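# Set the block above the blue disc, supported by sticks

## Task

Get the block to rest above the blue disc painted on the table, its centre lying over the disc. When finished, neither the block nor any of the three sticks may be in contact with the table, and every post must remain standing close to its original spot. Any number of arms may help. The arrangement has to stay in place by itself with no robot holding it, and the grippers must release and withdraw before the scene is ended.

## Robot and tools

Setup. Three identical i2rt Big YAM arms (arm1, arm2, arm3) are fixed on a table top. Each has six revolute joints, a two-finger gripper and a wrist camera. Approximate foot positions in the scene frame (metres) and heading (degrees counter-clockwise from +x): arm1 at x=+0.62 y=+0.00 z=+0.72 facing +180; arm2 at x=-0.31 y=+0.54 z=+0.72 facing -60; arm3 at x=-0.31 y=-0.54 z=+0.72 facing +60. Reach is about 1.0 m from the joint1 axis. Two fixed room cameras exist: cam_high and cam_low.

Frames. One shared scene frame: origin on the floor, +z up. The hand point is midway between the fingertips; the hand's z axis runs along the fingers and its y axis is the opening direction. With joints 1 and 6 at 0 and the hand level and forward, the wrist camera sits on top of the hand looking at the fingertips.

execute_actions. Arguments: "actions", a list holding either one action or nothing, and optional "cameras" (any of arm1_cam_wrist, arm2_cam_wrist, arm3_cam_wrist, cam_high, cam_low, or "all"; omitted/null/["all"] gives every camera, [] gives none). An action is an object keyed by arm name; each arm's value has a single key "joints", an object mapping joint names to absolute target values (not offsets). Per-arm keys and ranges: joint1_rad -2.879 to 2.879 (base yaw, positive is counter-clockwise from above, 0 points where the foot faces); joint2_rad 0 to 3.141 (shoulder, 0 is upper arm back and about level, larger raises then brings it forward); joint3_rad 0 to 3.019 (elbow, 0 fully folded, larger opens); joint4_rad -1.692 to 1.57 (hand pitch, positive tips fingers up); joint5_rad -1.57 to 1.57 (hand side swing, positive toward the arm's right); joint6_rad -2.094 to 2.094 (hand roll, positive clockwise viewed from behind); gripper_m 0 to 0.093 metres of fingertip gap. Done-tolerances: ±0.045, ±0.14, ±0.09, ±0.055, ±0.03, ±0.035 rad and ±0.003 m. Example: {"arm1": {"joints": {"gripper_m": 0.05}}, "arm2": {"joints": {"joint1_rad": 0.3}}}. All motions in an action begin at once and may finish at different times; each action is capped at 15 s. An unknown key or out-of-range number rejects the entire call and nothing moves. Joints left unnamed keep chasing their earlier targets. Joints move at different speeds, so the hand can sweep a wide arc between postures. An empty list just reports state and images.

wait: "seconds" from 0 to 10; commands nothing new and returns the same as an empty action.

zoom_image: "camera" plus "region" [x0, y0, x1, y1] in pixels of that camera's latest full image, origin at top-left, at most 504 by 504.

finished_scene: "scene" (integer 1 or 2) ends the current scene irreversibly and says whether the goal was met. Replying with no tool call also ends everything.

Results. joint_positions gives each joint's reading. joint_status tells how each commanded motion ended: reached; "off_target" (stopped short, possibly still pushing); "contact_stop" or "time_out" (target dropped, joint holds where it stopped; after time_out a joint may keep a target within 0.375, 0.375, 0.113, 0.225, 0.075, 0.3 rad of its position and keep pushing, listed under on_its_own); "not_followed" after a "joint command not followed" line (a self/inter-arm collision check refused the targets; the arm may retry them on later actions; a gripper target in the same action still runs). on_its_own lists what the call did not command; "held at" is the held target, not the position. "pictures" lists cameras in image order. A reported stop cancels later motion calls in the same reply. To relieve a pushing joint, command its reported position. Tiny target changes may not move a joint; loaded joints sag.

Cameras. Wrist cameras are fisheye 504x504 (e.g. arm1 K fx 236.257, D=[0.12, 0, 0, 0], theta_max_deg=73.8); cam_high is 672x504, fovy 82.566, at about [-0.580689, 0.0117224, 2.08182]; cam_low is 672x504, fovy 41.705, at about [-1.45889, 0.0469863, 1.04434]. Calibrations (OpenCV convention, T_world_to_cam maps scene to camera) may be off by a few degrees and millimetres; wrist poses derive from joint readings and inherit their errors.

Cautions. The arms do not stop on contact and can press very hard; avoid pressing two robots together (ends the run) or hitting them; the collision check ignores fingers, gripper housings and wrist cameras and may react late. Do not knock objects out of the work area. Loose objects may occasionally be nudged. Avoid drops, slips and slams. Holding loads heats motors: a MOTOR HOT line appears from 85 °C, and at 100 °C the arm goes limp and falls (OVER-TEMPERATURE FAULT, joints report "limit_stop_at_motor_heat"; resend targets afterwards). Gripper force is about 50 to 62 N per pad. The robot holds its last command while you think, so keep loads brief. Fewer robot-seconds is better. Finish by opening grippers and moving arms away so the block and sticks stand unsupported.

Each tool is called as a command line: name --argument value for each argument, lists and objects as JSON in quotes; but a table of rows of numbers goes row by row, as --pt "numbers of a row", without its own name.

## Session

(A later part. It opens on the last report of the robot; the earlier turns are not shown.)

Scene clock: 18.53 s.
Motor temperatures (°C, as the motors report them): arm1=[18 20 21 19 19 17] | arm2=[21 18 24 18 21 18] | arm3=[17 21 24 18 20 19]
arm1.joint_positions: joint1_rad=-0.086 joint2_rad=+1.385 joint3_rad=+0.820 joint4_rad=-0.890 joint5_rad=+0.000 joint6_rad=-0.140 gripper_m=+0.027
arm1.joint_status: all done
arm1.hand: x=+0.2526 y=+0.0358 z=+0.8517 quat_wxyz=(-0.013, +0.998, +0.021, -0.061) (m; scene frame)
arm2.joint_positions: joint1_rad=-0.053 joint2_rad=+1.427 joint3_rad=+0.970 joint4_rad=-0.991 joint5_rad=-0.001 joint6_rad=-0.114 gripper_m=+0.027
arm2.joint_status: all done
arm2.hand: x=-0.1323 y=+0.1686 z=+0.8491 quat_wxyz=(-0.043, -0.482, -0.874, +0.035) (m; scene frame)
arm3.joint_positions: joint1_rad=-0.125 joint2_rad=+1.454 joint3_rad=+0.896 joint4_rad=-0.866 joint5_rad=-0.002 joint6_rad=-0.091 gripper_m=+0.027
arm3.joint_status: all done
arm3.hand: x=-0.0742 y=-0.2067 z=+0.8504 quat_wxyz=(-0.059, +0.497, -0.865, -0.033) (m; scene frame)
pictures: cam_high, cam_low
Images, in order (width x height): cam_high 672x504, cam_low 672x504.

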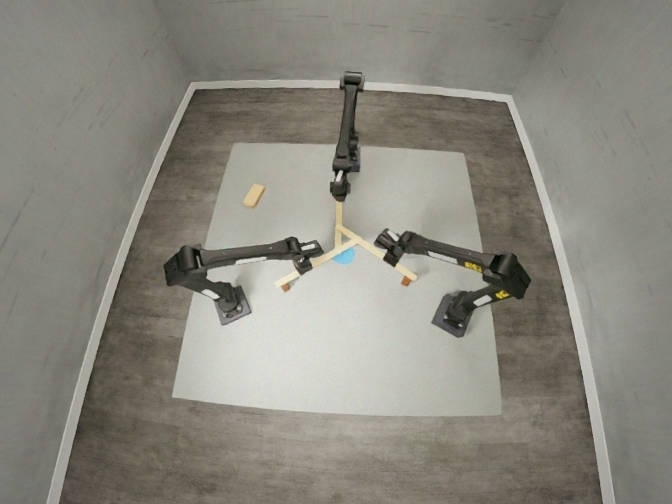

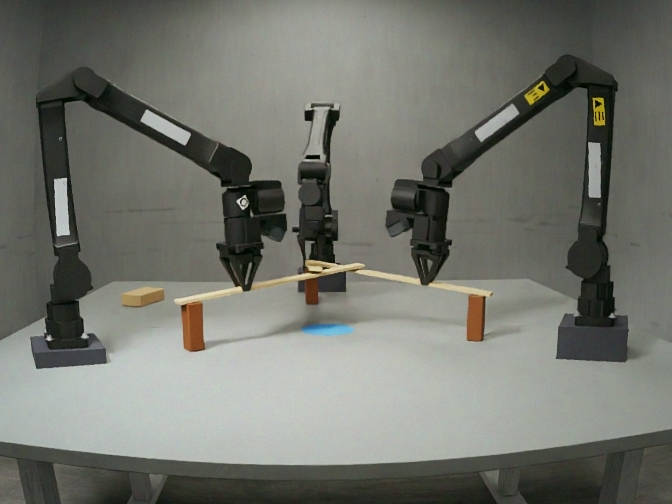

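execute_actions --actions '[{"arm1":{"joints":{"gripper_m":0.06}},"arm2":{"joints":{"gripper_m":0.06}},"arm3":{"joints":{"gripper_m":0.06}}}]' --cameras '[]'

execute_actions --actions '[{"arm1":{"joints":{"joint2_rad":1.15,"gripper_m":0.093}},"arm2":{"joints":{"joint2_rad":0.5}},"arm3":{"joints":{"joint2_rad":0.5}}}]' --cameras '["cam_low"]'

execute_actions --actions '[{"arm1":{"joints":{"joint1_rad":-1.05,"joint2_rad":1.6,"joint3_rad":1.6,"joint4_rad":-1.12,"joint6_rad":-0.51}},"arm2":{"joints":{"joint1_rad":-0.7}},"arm3":{"joints":{"joint1_rad":0.6}}}]' --cameras '[]'

execute_actions --actions '[{"arm1":{"joints":{"joint2_rad":2.0}}}]' --cameras '["arm1_cam_wrist","cam_high"]'

Scene clock: 19.70 s.
Motor temperatures (°C, as the motors report them): arm1=[18 20 21 19 19 17] | arm2=[21 18 24 18 21 18] | arm3=[17 21 24 18 20 19]
arm1.joint_positions: joint1_rad=-0.086 joint2_rad=+1.385 joint3_rad=+0.821 joint4_rad=-0.890 joint5_rad=+0.000 joint6_rad=-0.140 gripper_m=+0.060
arm1.joint_status: all done
arm1.hand: x=+0.2522 y=+0.0358 z=+0.8520 quat_wxyz=(-0.013, +0.998, +0.021, -0.062) (m; scene frame)
arm2.joint_positions: joint1_rad=-0.053 joint2_rad=+1.427 joint3_rad=+0.970 joint4_rad=-0.991 joint5_rad=-0.001 joint6_rad=-0.114 gripper_m=+0.060
arm2.joint_status: all done
arm2.hand: x=-0.1323 y=+0.1686 z=+0.8491 quat_wxyz=(-0.043, -0.482, -0.874, +0.035) (m; scene frame)
arm3.joint_positions: joint1_rad=-0.125 joint2_rad=+1.454 joint3_rad=+0.896 joint4_rad=-0.866 joint5_rad=-0.002 joint6_rad=-0.091 gripper_m=+0.060
arm3.joint_status: all done
arm3.hand: x=-0.0742 y=-0.2067 z=+0.8504 quat_wxyz=(-0.059, +0.497, -0.865, -0.033) (m; scene frame)
pictures: none
No camera images: the call's "cameras" was empty. Leave "cameras" out to get every camera's image.

Scene clock: 21.17 s.
Motor temperatures (°C, as the motors report them): arm1=[18 20 22 19 19 17] | arm2=[21 18 24 18 21 18] | arm3=[17 21 24 18 20 19]
arm1.joint_positions: joint1_rad=-0.086 joint2_rad=+1.143 joint3_rad=+0.828 joint4_rad=-0.890 joint5_rad=+0.000 joint6_rad=-0.140 gripper_m=+0.093
arm1.joint_status: all done
arm1.hand: x=+0.2453 y=+0.0355 z=+0.9407 quat_wxyz=(-0.027, +0.982, +0.022, -0.184) (m; scene frame)
arm2.joint_positions: joint1_rad=-0.053 joint2_rad=+0.494 joint3_rad=+0.970 joint4_rad=-0.991 joint5_rad=-0.001 joint6_rad=-0.114 gripper_m=+0.060
arm2.joint_status: all done
arm2.hand: x=-0.1861 y=+0.2865 z=+1.1721 quat_wxyz=(-0.404, -0.417, -0.760, +0.291) (m; scene frame)
arm3.joint_positions: joint1_rad=-0.125 joint2_rad=+0.494 joint3_rad=+0.896 joint4_rad=-0.866 joint5_rad=-0.002 joint6_rad=-0.091 gripper_m=+0.060
arm3.joint_status: all done
arm3.hand: x=-0.1349 y=-0.2970 z=+1.1919 quat_wxyz=(-0.471, +0.424, -0.741, -0.221) (m; scene frame)
pictures: cam_low
Images, in order (width x height): cam_low 672x504.

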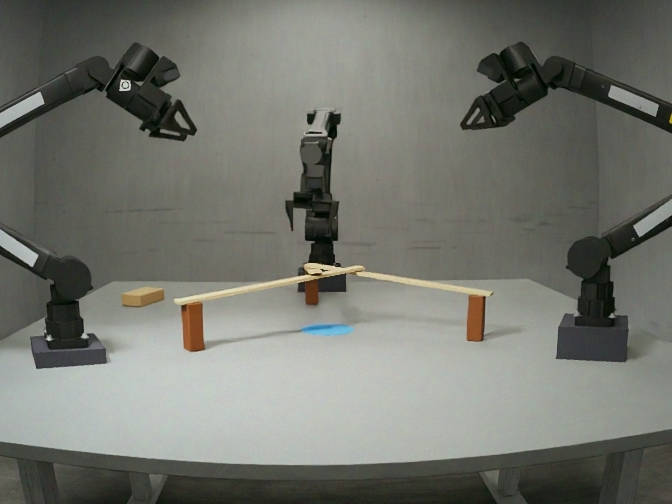

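Scene clock: 22.70 s.
Motor temperatures (°C, as the motors report them): arm1=[18 20 23 19 19 17] | arm2=[21 18 25 18 21 18] | arm3=[17 21 25 18 20 19]
arm1.joint_positions: joint1_rad=-1.062 joint2_rad=+1.610 joint3_rad=+1.549 joint4_rad=-1.105 joint5_rad=+0.000 joint6_rad=-0.494 gripper_m=+0.093
arm1.joint_status: all done
arm1.hand: x=+0.3445 y=+0.5093 z=+1.0472 quat_wxyz=(-0.147, +0.937, -0.280, -0.147) (m; scene frame)
arm2.joint_positions: joint1_rad=-0.695 joint2_rad=+0.494 joint3_rad=+0.970 joint4_rad=-0.991 joint5_rad=+0.000 joint6_rad=-0.114 gripper_m=+0.060
arm2.joint_status: all done
arm2.hand: x=-0.3579 y=+0.2647 z=+1.1741 quat_wxyz=(-0.291, -0.633, -0.589, +0.408) (m; scene frame)
arm3.joint_positions: joint1_rad=+0.596 joint2_rad=+0.494 joint3_rad=+0.896 joint4_rad=-0.866 joint5_rad=-0.001 joint6_rad=-0.092 gripper_m=+0.060
arm3.joint_status: all done
arm3.hand: x=-0.3341 y=-0.2443 z=+1.1944 quat_wxyz=(-0.364, +0.656, -0.544, -0.377) (m; scene frame)
pictures: none
No camera images: the call's "cameras" was empty. Leave "cameras" out to get every camera's image.

Scene clock: 23.93 s.
Motor temperatures (°C, as the motors report them): arm1=[18 20 23 19 19 17] | arm2=[21 18 25 18 21 18] | arm3=[17 21 25 18 20 19]
arm1.joint_positions: joint1_rad=-1.062 joint2_rad=+2.029 joint3_rad=+1.567 joint4_rad=-1.108 joint5_rad=+0.000 joint6_rad=-0.494 gripper_m=+0.093
arm1.joint_status: all done
arm1.hand: x=+0.3382 y=+0.5206 z=+0.8142 quat_wxyz=(-0.005, +0.958, -0.286, -0.005) (m; scene frame)
arm2.joint_positions: joint1_rad=-0.695 joint2_rad=+0.494 joint3_rad=+0.970 joint4_rad=-0.991 joint5_rad=+0.000 joint6_rad=-0.114 gripper_m=+0.060
arm2.joint_status: not commanded
arm2.hand: x=-0.3579 y=+0.2647 z=+1.1741 quat_wxyz=(-0.291, -0.633, -0.589, +0.408) (m; scene frame)
arm3.joint_positions: joint1_rad=+0.596 joint2_rad=+0.494 joint3_rad=+0.896 joint4_rad=-0.866 joint5_rad=-0.001 joint6_rad=-0.092 gripper_m=+0.060
arm3.joint_status: not commanded
arm3.hand: x=-0.3341 y=-0.2443 z=+1.1944 quat_wxyz=(-0.364, +0.656, -0.544, -0.377) (m; scene frame)
pictures: arm1_cam_wrist, cam_high
camera_calibration (this result's frames):
arm1_cam_wrist: T_world_to_cam=[[0.537039, 0.843547, 0.00419322, -0.623864], [0.673947, -0.432043, 0.599278, -0.488179], [0.507331, -0.31901, -0.80053, 0.76469], [0, 0, 0, 1]] pos_world=[0.276095, 0.559288, 0.907329]
Images, in order (width x height): arm1_cam_wrist 504x504, cam_high 672x504.

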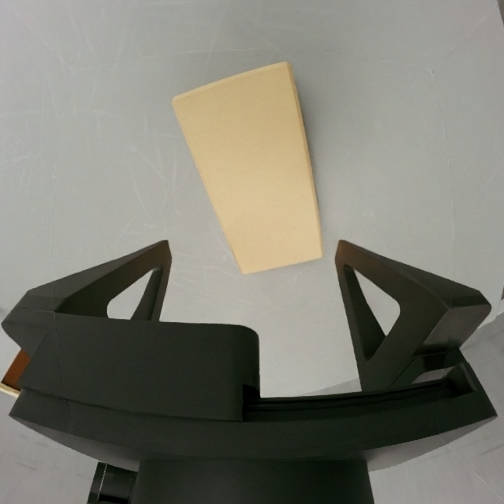

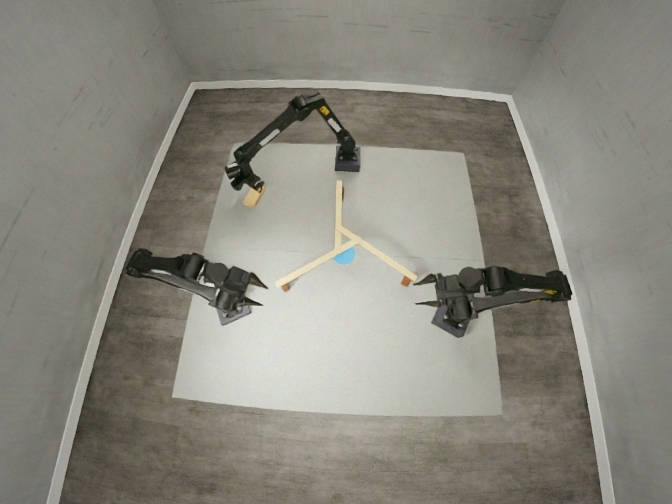

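execute_actions --actions '[{"arm1":{"joints":{"joint6_rad":-0.785,"joint4_rad":-0.98,"joint2_rad":2.05}}}]' --cameras '["arm1_cam_wrist"]'

Scene clock: 25.63 s.
Motor temperatures (°C, as the motors report them): arm1=[18 20 23 19 19 17] | arm2=[21 18 25 18 21 18] | arm3=[17 21 26 18 20 19]
arm1.joint_positions: joint1_rad=-1.062 joint2_rad=+2.030 joint3_rad=+1.567 joint4_rad=-0.998 joint5_rad=+0.000 joint6_rad=-0.769 gripper_m=+0.093
arm1.joint_status: all done
arm1.hand: x=+0.3253 y=+0.5445 z=+0.8159 quat_wxyz=(-0.049, +0.986, -0.152, -0.038) (m; scene frame)
arm2.joint_positions: joint1_rad=-0.695 joint2_rad=+0.494 joint3_rad=+0.970 joint4_rad=-0.991 joint5_rad=+0.000 joint6_rad=-0.114 gripper_m=+0.060
arm2.joint_status: not commanded
arm2.hand: x=-0.3579 y=+0.2647 z=+1.1741 quat_wxyz=(-0.291, -0.633, -0.589, +0.408) (m; scene frame)
arm3.joint_positions: joint1_rad=+0.596 joint2_rad=+0.494 joint3_rad=+0.896 joint4_rad=-0.866 joint5_rad=-0.001 joint6_rad=-0.092 gripper_m=+0.060
arm3.joint_status: not commanded
arm3.hand: x=-0.3341 y=-0.2443 z=+1.1944 quat_wxyz=(-0.364, +0.656, -0.544, -0.377) (m; scene frame)
pictures: arm1_cam_wrist
camera_calibration (this result's frames):
arm1_cam_wrist: T_world_to_cam=[[0.290993, 0.952954, 0.0848699, -0.682374], [0.793771, -0.289999, 0.53463, -0.533746], [0.53409, -0.0882061, -0.840814, 0.678654], [0, 0, 0, 1]] pos_world=[0.259775, 0.555347, 0.913891]
Images, in order (width x height): arm1_cam_wrist 504x504.

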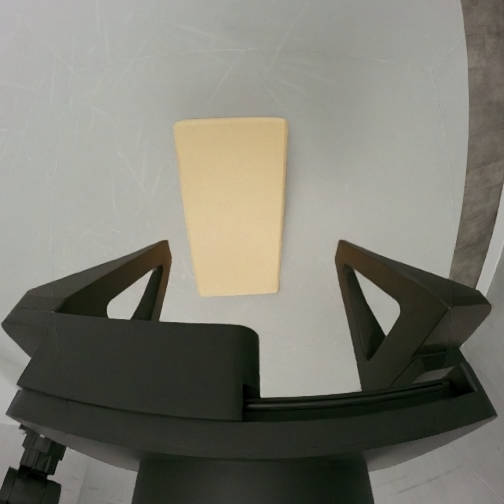

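execute_actions --actions '[{"arm1":{"joints":{"joint2_rad":2.14}}}]' --cameras '["arm1_cam_wrist"]'

execute_actions --actions '[{"arm1":{"joints":{"gripper_m":0.045}}}]' --cameras '["arm1_cam_wrist","cam_low"]'

Scene clock: 27.17 s.
Motor temperatures (°C, as the motors report them): arm1=[18 21 23 19 19 17] | arm2=[21 18 25 18 21 18] | arm3=[17 21 26 18 20 19]
arm1.joint_positions: joint1_rad=-1.062 joint2_rad=+2.147 joint3_rad=+1.567 joint4_rad=-0.994 joint5_rad=+0.000 joint6_rad=-0.770 gripper_m=+0.093
arm1.joint_status: all done
arm1.hand: x=+0.3322 y=+0.5315 z=+0.7463 quat_wxyz=(-0.004, +0.988, -0.152, -0.003) (m; scene frame)
arm2.joint_positions: joint1_rad=-0.695 joint2_rad=+0.494 joint3_rad=+0.970 joint4_rad=-0.991 joint5_rad=+0.000 joint6_rad=-0.114 gripper_m=+0.060
arm2.joint_status: not commanded
arm2.hand: x=-0.3579 y=+0.2647 z=+1.1741 quat_wxyz=(-0.291, -0.633, -0.589, +0.408) (m; scene frame)
arm3.joint_positions: joint1_rad=+0.596 joint2_rad=+0.494 joint3_rad=+0.896 joint4_rad=-0.866 joint5_rad=-0.001 joint6_rad=-0.092 gripper_m=+0.060
arm3.joint_status: not commanded
arm3.hand: x=-0.3341 y=-0.2443 z=+1.1944 quat_wxyz=(-0.364, +0.656, -0.544, -0.377) (m; scene frame)
pictures: arm1_cam_wrist
camera_calibration (this result's frames):
arm1_cam_wrist: T_world_to_cam=[[0.287751, 0.957694, 0.00476812, -0.607851], [0.762994, -0.232254, 0.60324, -0.577501], [0.578826, -0.169945, -0.797546, 0.611624], [0, 0, 0, 1]] pos_world=[0.261516, 0.55195, 0.839068]
Images, in order (width x height): arm1_cam_wrist 504x504.

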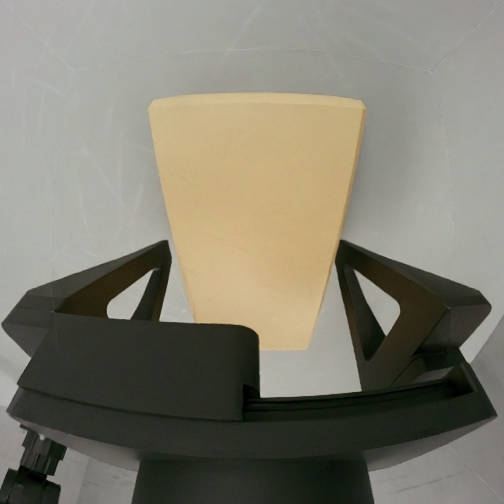

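Scene clock: 27.77 s.
Motor temperatures (°C, as the motors report them): arm1=[18 21 23 19 19 17] | arm2=[21 18 26 18 21 18] | arm3=[17 21 27 18 20 19]
arm1.joint_positions: joint1_rad=-1.062 joint2_rad=+2.147 joint3_rad=+1.567 joint4_rad=-0.993 joint5_rad=+0.000 joint6_rad=-0.770 gripper_m=+0.069
arm1.joint_status: gripper_m off_target (ended at +0.069, target +0.045)
arm1.hand: x=+0.3319 y=+0.5318 z=+0.7463 quat_wxyz=(-0.005, +0.989, -0.151, -0.004) (m; scene frame)
arm2.joint_positions: joint1_rad=-0.695 joint2_rad=+0.494 joint3_rad=+0.970 joint4_rad=-0.991 joint5_rad=+0.000 joint6_rad=-0.114 gripper_m=+0.060
arm2.joint_status: not commanded
arm2.hand: x=-0.3579 y=+0.2647 z=+1.1741 quat_wxyz=(-0.291, -0.633, -0.589, +0.408) (m; scene frame)
arm3.joint_positions: joint1_rad=+0.596 joint2_rad=+0.494 joint3_rad=+0.896 joint4_rad=-0.866 joint5_rad=-0.001 joint6_rad=-0.092 gripper_m=+0.060
arm3.joint_status: not commanded
arm3.hand: x=-0.3341 y=-0.2443 z=+1.1944 quat_wxyz=(-0.364, +0.656, -0.544, -0.377) (m; scene frame)
pictures: arm1_cam_wrist, cam_low
camera_calibration (this result's frames):
arm1_cam_wrist: T_world_to_cam=[[0.286662, 0.958012, 0.00612465, -0.608819], [0.763488, -0.232307, 0.602594, -0.576852], [0.578715, -0.168064, -0.798024, 0.611252], [0, 0, 0, 1]] pos_world=[0.261204, 0.551979, 0.83913]
Images, in order (width x height): arm1_cam_wrist 504x504, cam_low 672x504.

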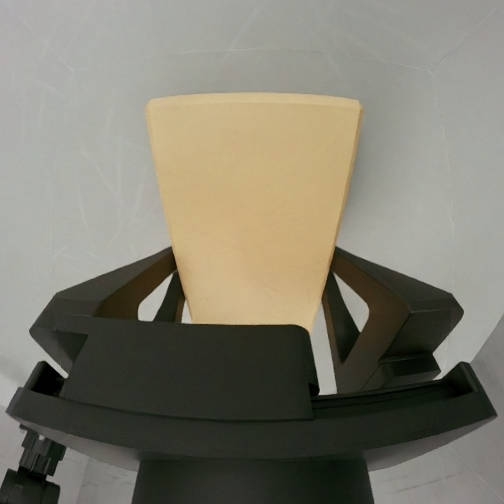

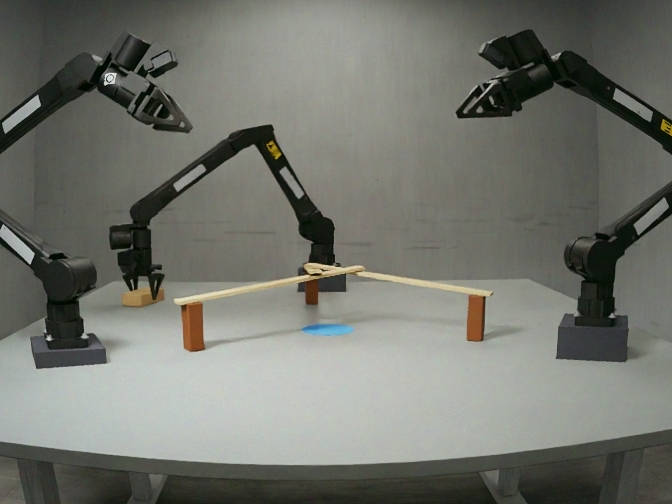

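execute_actions --actions '[{"arm1":{"joints":{"joint2_rad":1.82,"joint3_rad":1.79,"joint4_rad":-1.4}}}]' --cameras '[]'

execute_actions --actions '[{"arm1":{"joints":{"joint1_rad":0.0,"joint6_rad":-0.52,"joint4_rad":-1.32}}}]' --cameras '[]'

execute_actions --actions '[{"arm1":{"joints":{"joint2_rad":1.95}}}]'

zoom_image --camera "cam_low" --region '[260, 210, 420, 300]'

Scene clock: 29.93 s.
Motor temperatures (°C, as the motors report them): arm1=[18 21 23 19 19 17] | arm2=[21 18 26 18 21 18] | arm3=[17 21 27 18 20 19]
arm1.joint_positions: joint1_rad=-1.062 joint2_rad=+1.829 joint3_rad=+1.763 joint4_rad=-1.387 joint5_rad=+0.000 joint6_rad=-0.771 gripper_m=+0.069
arm1.joint_status: all done
arm1.hand: x=+0.3385 y=+0.5200 z=+1.0002 quat_wxyz=(-0.052, +0.986, -0.151, -0.040) (m; scene frame)
arm2.joint_positions: joint1_rad=-0.695 joint2_rad=+0.494 joint3_rad=+0.970 joint4_rad=-0.991 joint5_rad=+0.000 joint6_rad=-0.114 gripper_m=+0.060
arm2.joint_status: not commanded
arm2.hand: x=-0.3579 y=+0.2647 z=+1.1741 quat_wxyz=(-0.291, -0.633, -0.589, +0.408) (m; scene frame)
arm3.joint_positions: joint1_rad=+0.596 joint2_rad=+0.494 joint3_rad=+0.896 joint4_rad=-0.866 joint5_rad=-0.001 joint6_rad=-0.092 gripper_m=+0.060
arm3.joint_status: not commanded
arm3.hand: x=-0.3341 y=-0.2443 z=+1.1944 quat_wxyz=(-0.364, +0.656, -0.544, -0.377) (m; scene frame)
pictures: none
No camera images: the call's "cameras" was empty. Leave "cameras" out to get every camera's image.

Scene clock: 31.67 s.
Motor temperatures (°C, as the motors report them): arm1=[19 21 23 19 19 17] | arm2=[21 18 26 18 21 18] | arm3=[17 21 28 18 20 19]
arm1.joint_positions: joint1_rad=+0.010 joint2_rad=+1.829 joint3_rad=+1.763 joint4_rad=-1.328 joint5_rad=-0.003 joint6_rad=-0.536 gripper_m=+0.069
arm1.joint_status: all done
arm1.hand: x=+0.0128 y=-0.0015 z=+0.9985 quat_wxyz=(-0.029, +0.960, +0.263, -0.088) (m; scene frame)
arm2.joint_positions: joint1_rad=-0.695 joint2_rad=+0.494 joint3_rad=+0.970 joint4_rad=-0.991 joint5_rad=+0.000 joint6_rad=-0.114 gripper_m=+0.060
arm2.joint_status: not commanded
arm2.hand: x=-0.3579 y=+0.2647 z=+1.1741 quat_wxyz=(-0.291, -0.633, -0.589, +0.408) (m; scene frame)
arm3.joint_positions: joint1_rad=+0.596 joint2_rad=+0.494 joint3_rad=+0.896 joint4_rad=-0.866 joint5_rad=-0.001 joint6_rad=-0.092 gripper_m=+0.060
arm3.joint_status: not commanded
arm3.hand: x=-0.3341 y=-0.2443 z=+1.1944 quat_wxyz=(-0.364, +0.656, -0.544, -0.377) (m; scene frame)
pictures: none
No camera images: the call's "cameras" was empty. Leave "cameras" out to get every camera's image.

Scene clock: 32.87 s.
Motor temperatures (°C, as the motors report them): arm1=[19 21 23 19 19 17] | arm2=[21 18 26 18 21 18] | arm3=[17 21 28 18 20 19]
arm1.joint_positions: joint1_rad=+0.010 joint2_rad=+1.980 joint3_rad=+1.763 joint4_rad=-1.328 joint5_rad=-0.003 joint6_rad=-0.535 gripper_m=+0.069
arm1.joint_status: all done
arm1.hand: x=+0.0065 y=-0.0004 z=+0.9093 quat_wxyz=(-0.009, +0.964, +0.264, -0.015) (m; scene frame)
arm2.joint_positions: joint1_rad=-0.695 joint2_rad=+0.494 joint3_rad=+0.970 joint4_rad=-0.991 joint5_rad=+0.000 joint6_rad=-0.114 gripper_m=+0.060
arm2.joint_status: not commanded
arm2.hand: x=-0.3579 y=+0.2647 z=+1.1741 quat_wxyz=(-0.291, -0.633, -0.589, +0.408) (m; scene frame)
arm3.joint_positions: joint1_rad=+0.596 joint2_rad=+0.494 joint3_rad=+0.896 joint4_rad=-0.866 joint5_rad=-0.001 joint6_rad=-0.092 gripper_m=+0.060
arm3.joint_status: not commanded
arm3.hand: x=-0.3341 y=-0.2443 z=+1.1944 quat_wxyz=(-0.364, +0.656, -0.544, -0.377) (m; scene frame)
pictures: arm1_cam_wrist, arm2_cam_wrist, arm3_cam_wrist, cam_high, cam_low
camera_calibration (this result's frames):
arm1_cam_wrist: T_world_to_cam=[[-0.518989, 0.85449, 0.0223029, -0.01617], [0.696728, 0.407766, 0.590167, -0.538259], [0.495197, 0.321829, -0.806973, 0.849054], [0, 0, 0, 1]] pos_world=[-0.0538211, -0.0399496, 1.00319]
arm2_cam_wrist: T_world_to_cam=[[-0.985265, 0.132827, 0.107753, -0.518282], [0.0773629, 0.90796, -0.411854, 0.277811], [-0.15254, -0.397449, -0.904857, 1.23927], [0, 0, 0, 1]] pos_world=[-0.343097, 0.30915, 1.29163]
arm3_cam_wrist: T_world_to_cam=[[0.987652, 0.141345, 0.0675626, 0.285876], [0.156473, -0.868837, -0.469721, 0.412536], [-0.00769168, 0.474493, -0.880226, 1.28538], [0, 0, 0, 1]] pos_world=[-0.33701, -0.291883, 1.30588]
Images, in order (width x height): arm1_cam_wrist 504x504, arm2_cam_wrist 504x504, arm3_cam_wrist 504x504, cam_high 672x504, cam_low 672x504.

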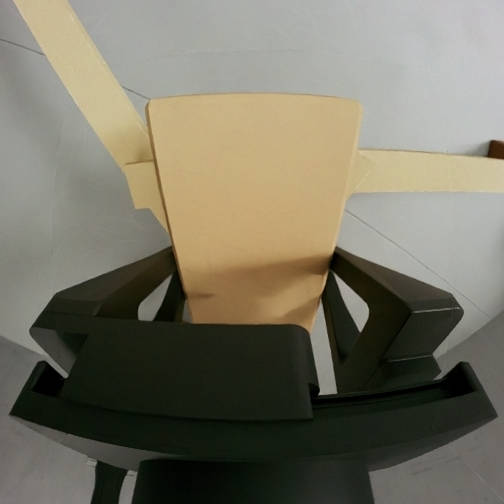

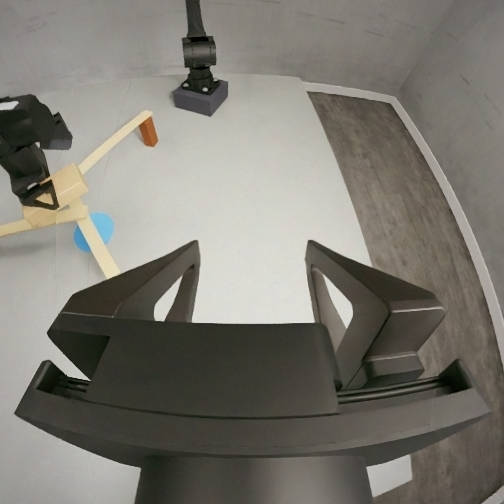

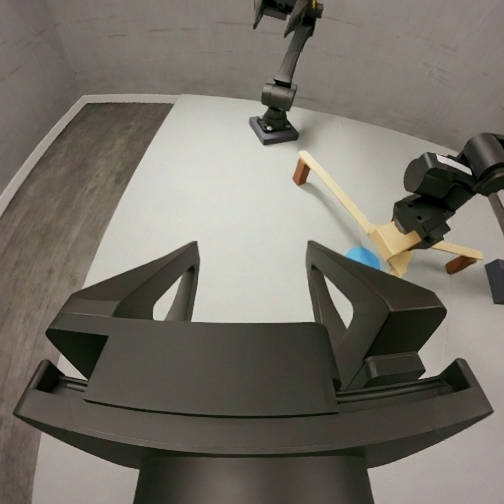

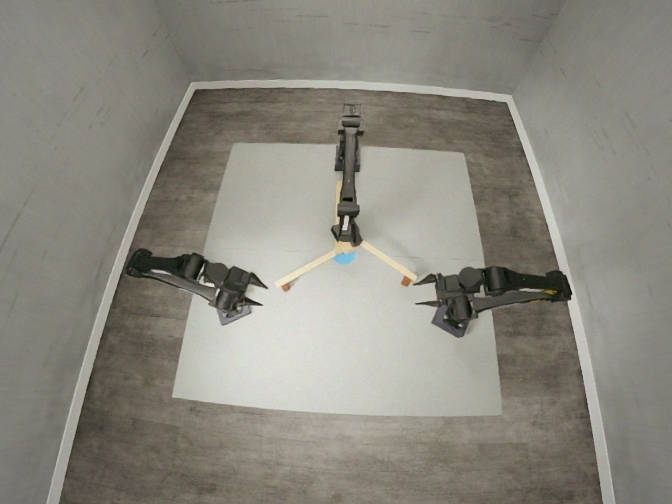

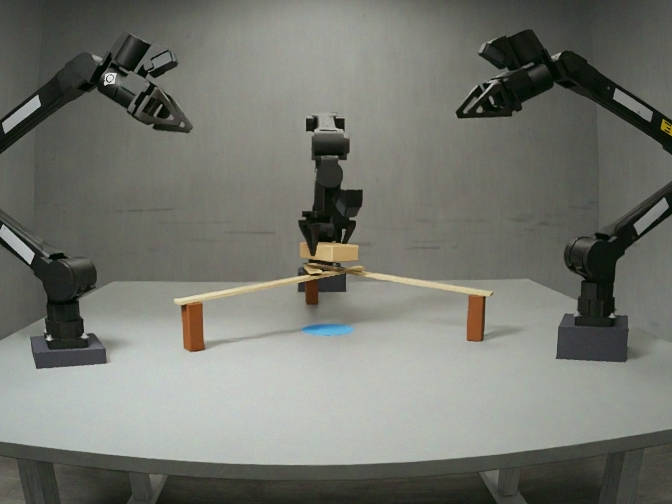

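Region (260, 210, 420, 300) of cam_low's 672x504 image, scaled by 3.150, with more detail than that image has; it fills the top 284 rows of this view, and the rest is white.

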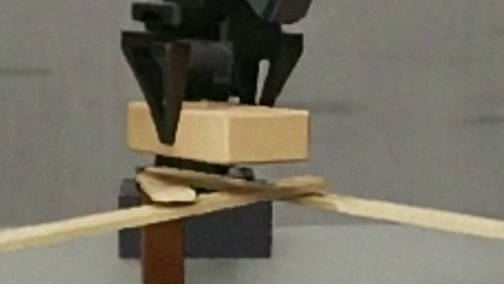

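execute_actions --actions '[{"arm1":{"joints":{"joint3_rad":1.72}}}]' --cameras '["cam_low","arm1_cam_wrist"]'

zoom_image --camera "cam_low" --region '[260, 210, 420, 300]'

Scene clock: 33.87 s.
Motor temperatures (°C, as the motors report them): arm1=[19 22 23 19 19 17] | arm2=[21 18 27 18 21 18] | arm3=[17 21 28 18 20 19]
arm1.joint_positions: joint1_rad=+0.010 joint2_rad=+1.980 joint3_rad=+1.712 joint4_rad=-1.328 joint5_rad=-0.003 joint6_rad=-0.535 gripper_m=+0.069
arm1.joint_status: all done
arm1.hand: x=+0.0239 y=-0.0002 z=+0.8902 quat_wxyz=(-0.002, +0.965, +0.263, +0.010) (m; scene frame)
arm2.joint_positions: joint1_rad=-0.695 joint2_rad=+0.494 joint3_rad=+0.970 joint4_rad=-0.991 joint5_rad=+0.000 joint6_rad=-0.114 gripper_m=+0.060
arm2.joint_status: not commanded
arm2.hand: x=-0.3579 y=+0.2647 z=+1.1741 quat_wxyz=(-0.291, -0.633, -0.589, +0.408) (m; scene frame)
arm3.joint_positions: joint1_rad=+0.596 joint2_rad=+0.494 joint3_rad=+0.896 joint4_rad=-0.866 joint5_rad=-0.001 joint6_rad=-0.092 gripper_m=+0.060
arm3.joint_status: not commanded
arm3.hand: x=-0.3341 y=-0.2443 z=+1.1944 quat_wxyz=(-0.364, +0.656, -0.544, -0.377) (m; scene frame)
pictures: arm1_cam_wrist, cam_low
camera_calibration (this result's frames):
arm1_cam_wrist: T_world_to_cam=[[-0.518926, 0.854807, -0.00451404, 0.0169796], [0.665676, 0.407413, 0.625212, -0.569606], [0.536275, 0.321434, -0.780442, 0.800351], [0, 0, 0, 1]] pos_world=[-0.0412241, -0.0397099, 0.980828]
Images, in order (width x height): arm1_cam_wrist 504x504, cam_low 672x504.

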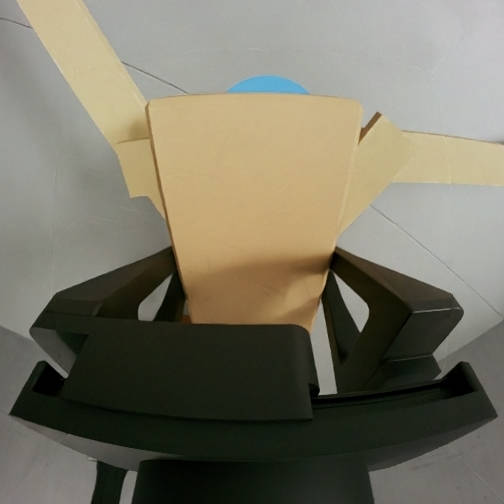

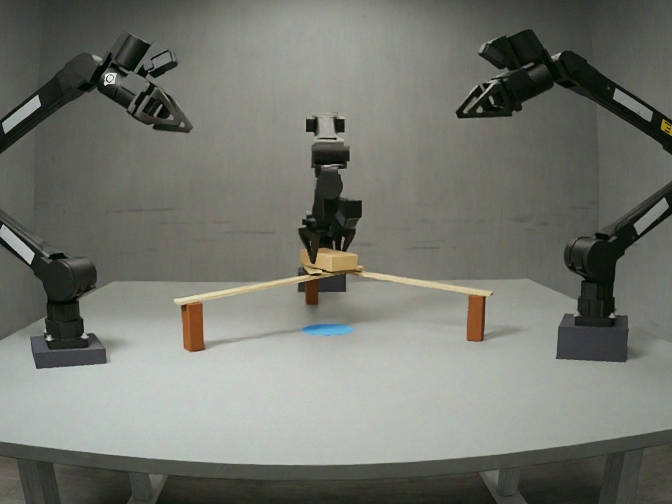

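Region (260, 210, 420, 300) of cam_low's 672x504 image, scaled by 3.150, with more detail than that image has; it fills the top 284 rows of this view, and the rest is white.

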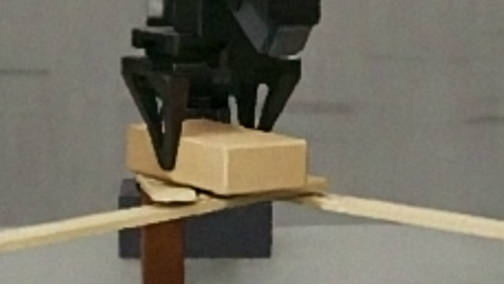

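execute_actions --actions '[{"arm1":{"joints":{"gripper_m":0.09}}}]' --cameras '[]'

execute_actions --actions '[{"arm1":{"joints":{"joint2_rad":1.4}}}]' --cameras '["cam_low","cam_high","arm1_cam_wrist"]'

Scene clock: 34.70 s.
Motor temperatures (°C, as the motors report them): arm1=[19 22 23 19 19 17] | arm2=[21 18 27 18 21 18] | arm3=[17 21 28 18 20 19]
arm1.joint_positions: joint1_rad=+0.010 joint2_rad=+1.980 joint3_rad=+1.712 joint4_rad=-1.328 joint5_rad=-0.003 joint6_rad=-0.535 gripper_m=+0.090
arm1.joint_status: all done
arm1.hand: x=+0.0239 y=-0.0002 z=+0.8904 quat_wxyz=(-0.002, +0.965, +0.263, +0.010) (m; scene frame)
arm2.joint_positions: joint1_rad=-0.695 joint2_rad=+0.494 joint3_rad=+0.970 joint4_rad=-0.991 joint5_rad=+0.000 joint6_rad=-0.114 gripper_m=+0.060
arm2.joint_status: not commanded
arm2.hand: x=-0.3579 y=+0.2647 z=+1.1741 quat_wxyz=(-0.291, -0.633, -0.589, +0.408) (m; scene frame)
arm3.joint_positions: joint1_rad=+0.596 joint2_rad=+0.494 joint3_rad=+0.896 joint4_rad=-0.866 joint5_rad=-0.001 joint6_rad=-0.092 gripper_m=+0.060
arm3.joint_status: not commanded
arm3.hand: x=-0.3341 y=-0.2443 z=+1.1944 quat_wxyz=(-0.364, +0.656, -0.544, -0.377) (m; scene frame)
pictures: none
No camera images: the call's "cameras" was empty. Leave "cameras" out to get every camera's image.

Scene clock: 36.27 s.
Motor temperatures (°C, as the motors report them): arm1=[19 22 23 19 19 17] | arm2=[21 18 27 18 21 18] | arm3=[17 21 29 18 20 19]
arm1.joint_positions: joint1_rad=+0.010 joint2_rad=+1.399 joint3_rad=+1.712 joint4_rad=-1.328 joint5_rad=-0.003 joint6_rad=-0.535 gripper_m=+0.090
arm1.joint_status: all done
arm1.hand: x=+0.1060 y=-0.0042 z=+1.2097 quat_wxyz=(-0.078, +0.926, +0.255, -0.267) (m; scene frame)
arm2.joint_positions: joint1_rad=-0.695 joint2_rad=+0.494 joint3_rad=+0.970 joint4_rad=-0.991 joint5_rad=+0.000 joint6_rad=-0.114 gripper_m=+0.060
arm2.joint_status: not commanded
arm2.hand: x=-0.3579 y=+0.2647 z=+1.1741 quat_wxyz=(-0.291, -0.633, -0.589, +0.408) (m; scene frame)
arm3.joint_positions: joint1_rad=+0.596 joint2_rad=+0.494 joint3_rad=+0.896 joint4_rad=-0.866 joint5_rad=-0.001 joint6_rad=-0.092 gripper_m=+0.060
arm3.joint_status: not commanded
arm3.hand: x=-0.3341 y=-0.2443 z=+1.1944 quat_wxyz=(-0.364, +0.656, -0.544, -0.377) (m; scene frame)
pictures: arm1_cam_wrist, cam_high, cam_low
camera_calibration (this result's frames):
arm1_cam_wrist: T_world_to_cam=[[-0.441154, 0.851442, 0.283601, -0.29241], [0.897256, 0.412225, 0.15812, -0.28188], [0.0177228, 0.324218, -0.945816, 1.262], [0, 0, 0, 1]] pos_world=[0.101554, -0.0439953, 1.32112]
Images, in order (width x height): arm1_cam_wrist 504x504, cam_high 672x504, cam_low 672x504.

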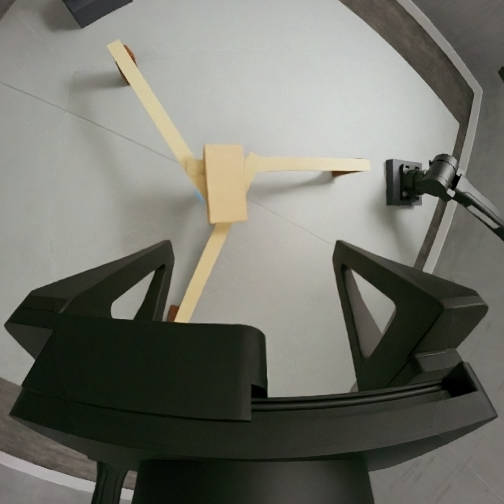

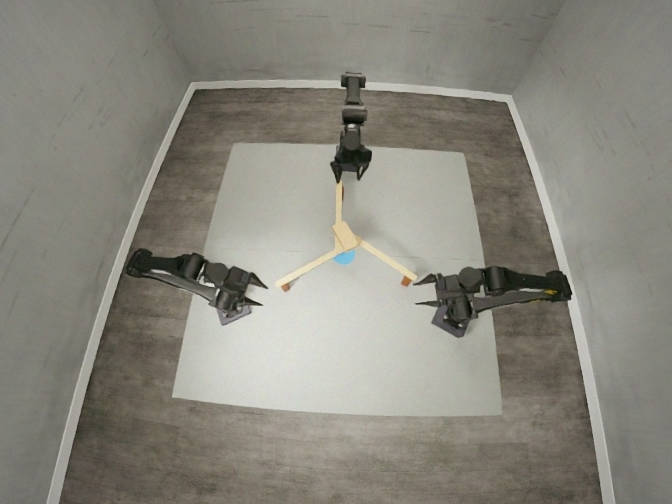

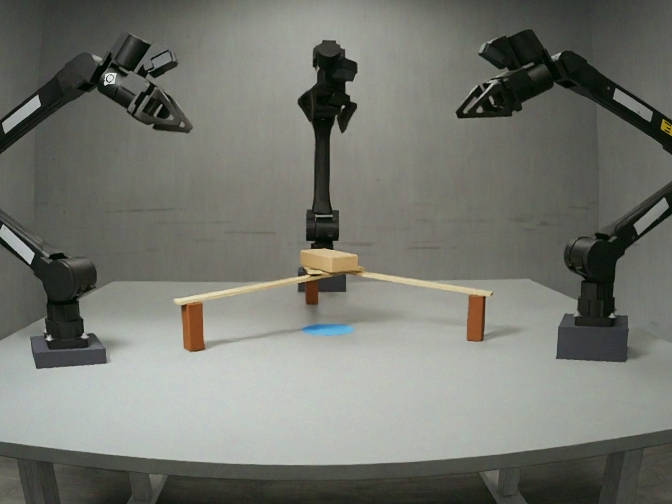

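finished_scene --scene 2

The scene is finished: the task was done.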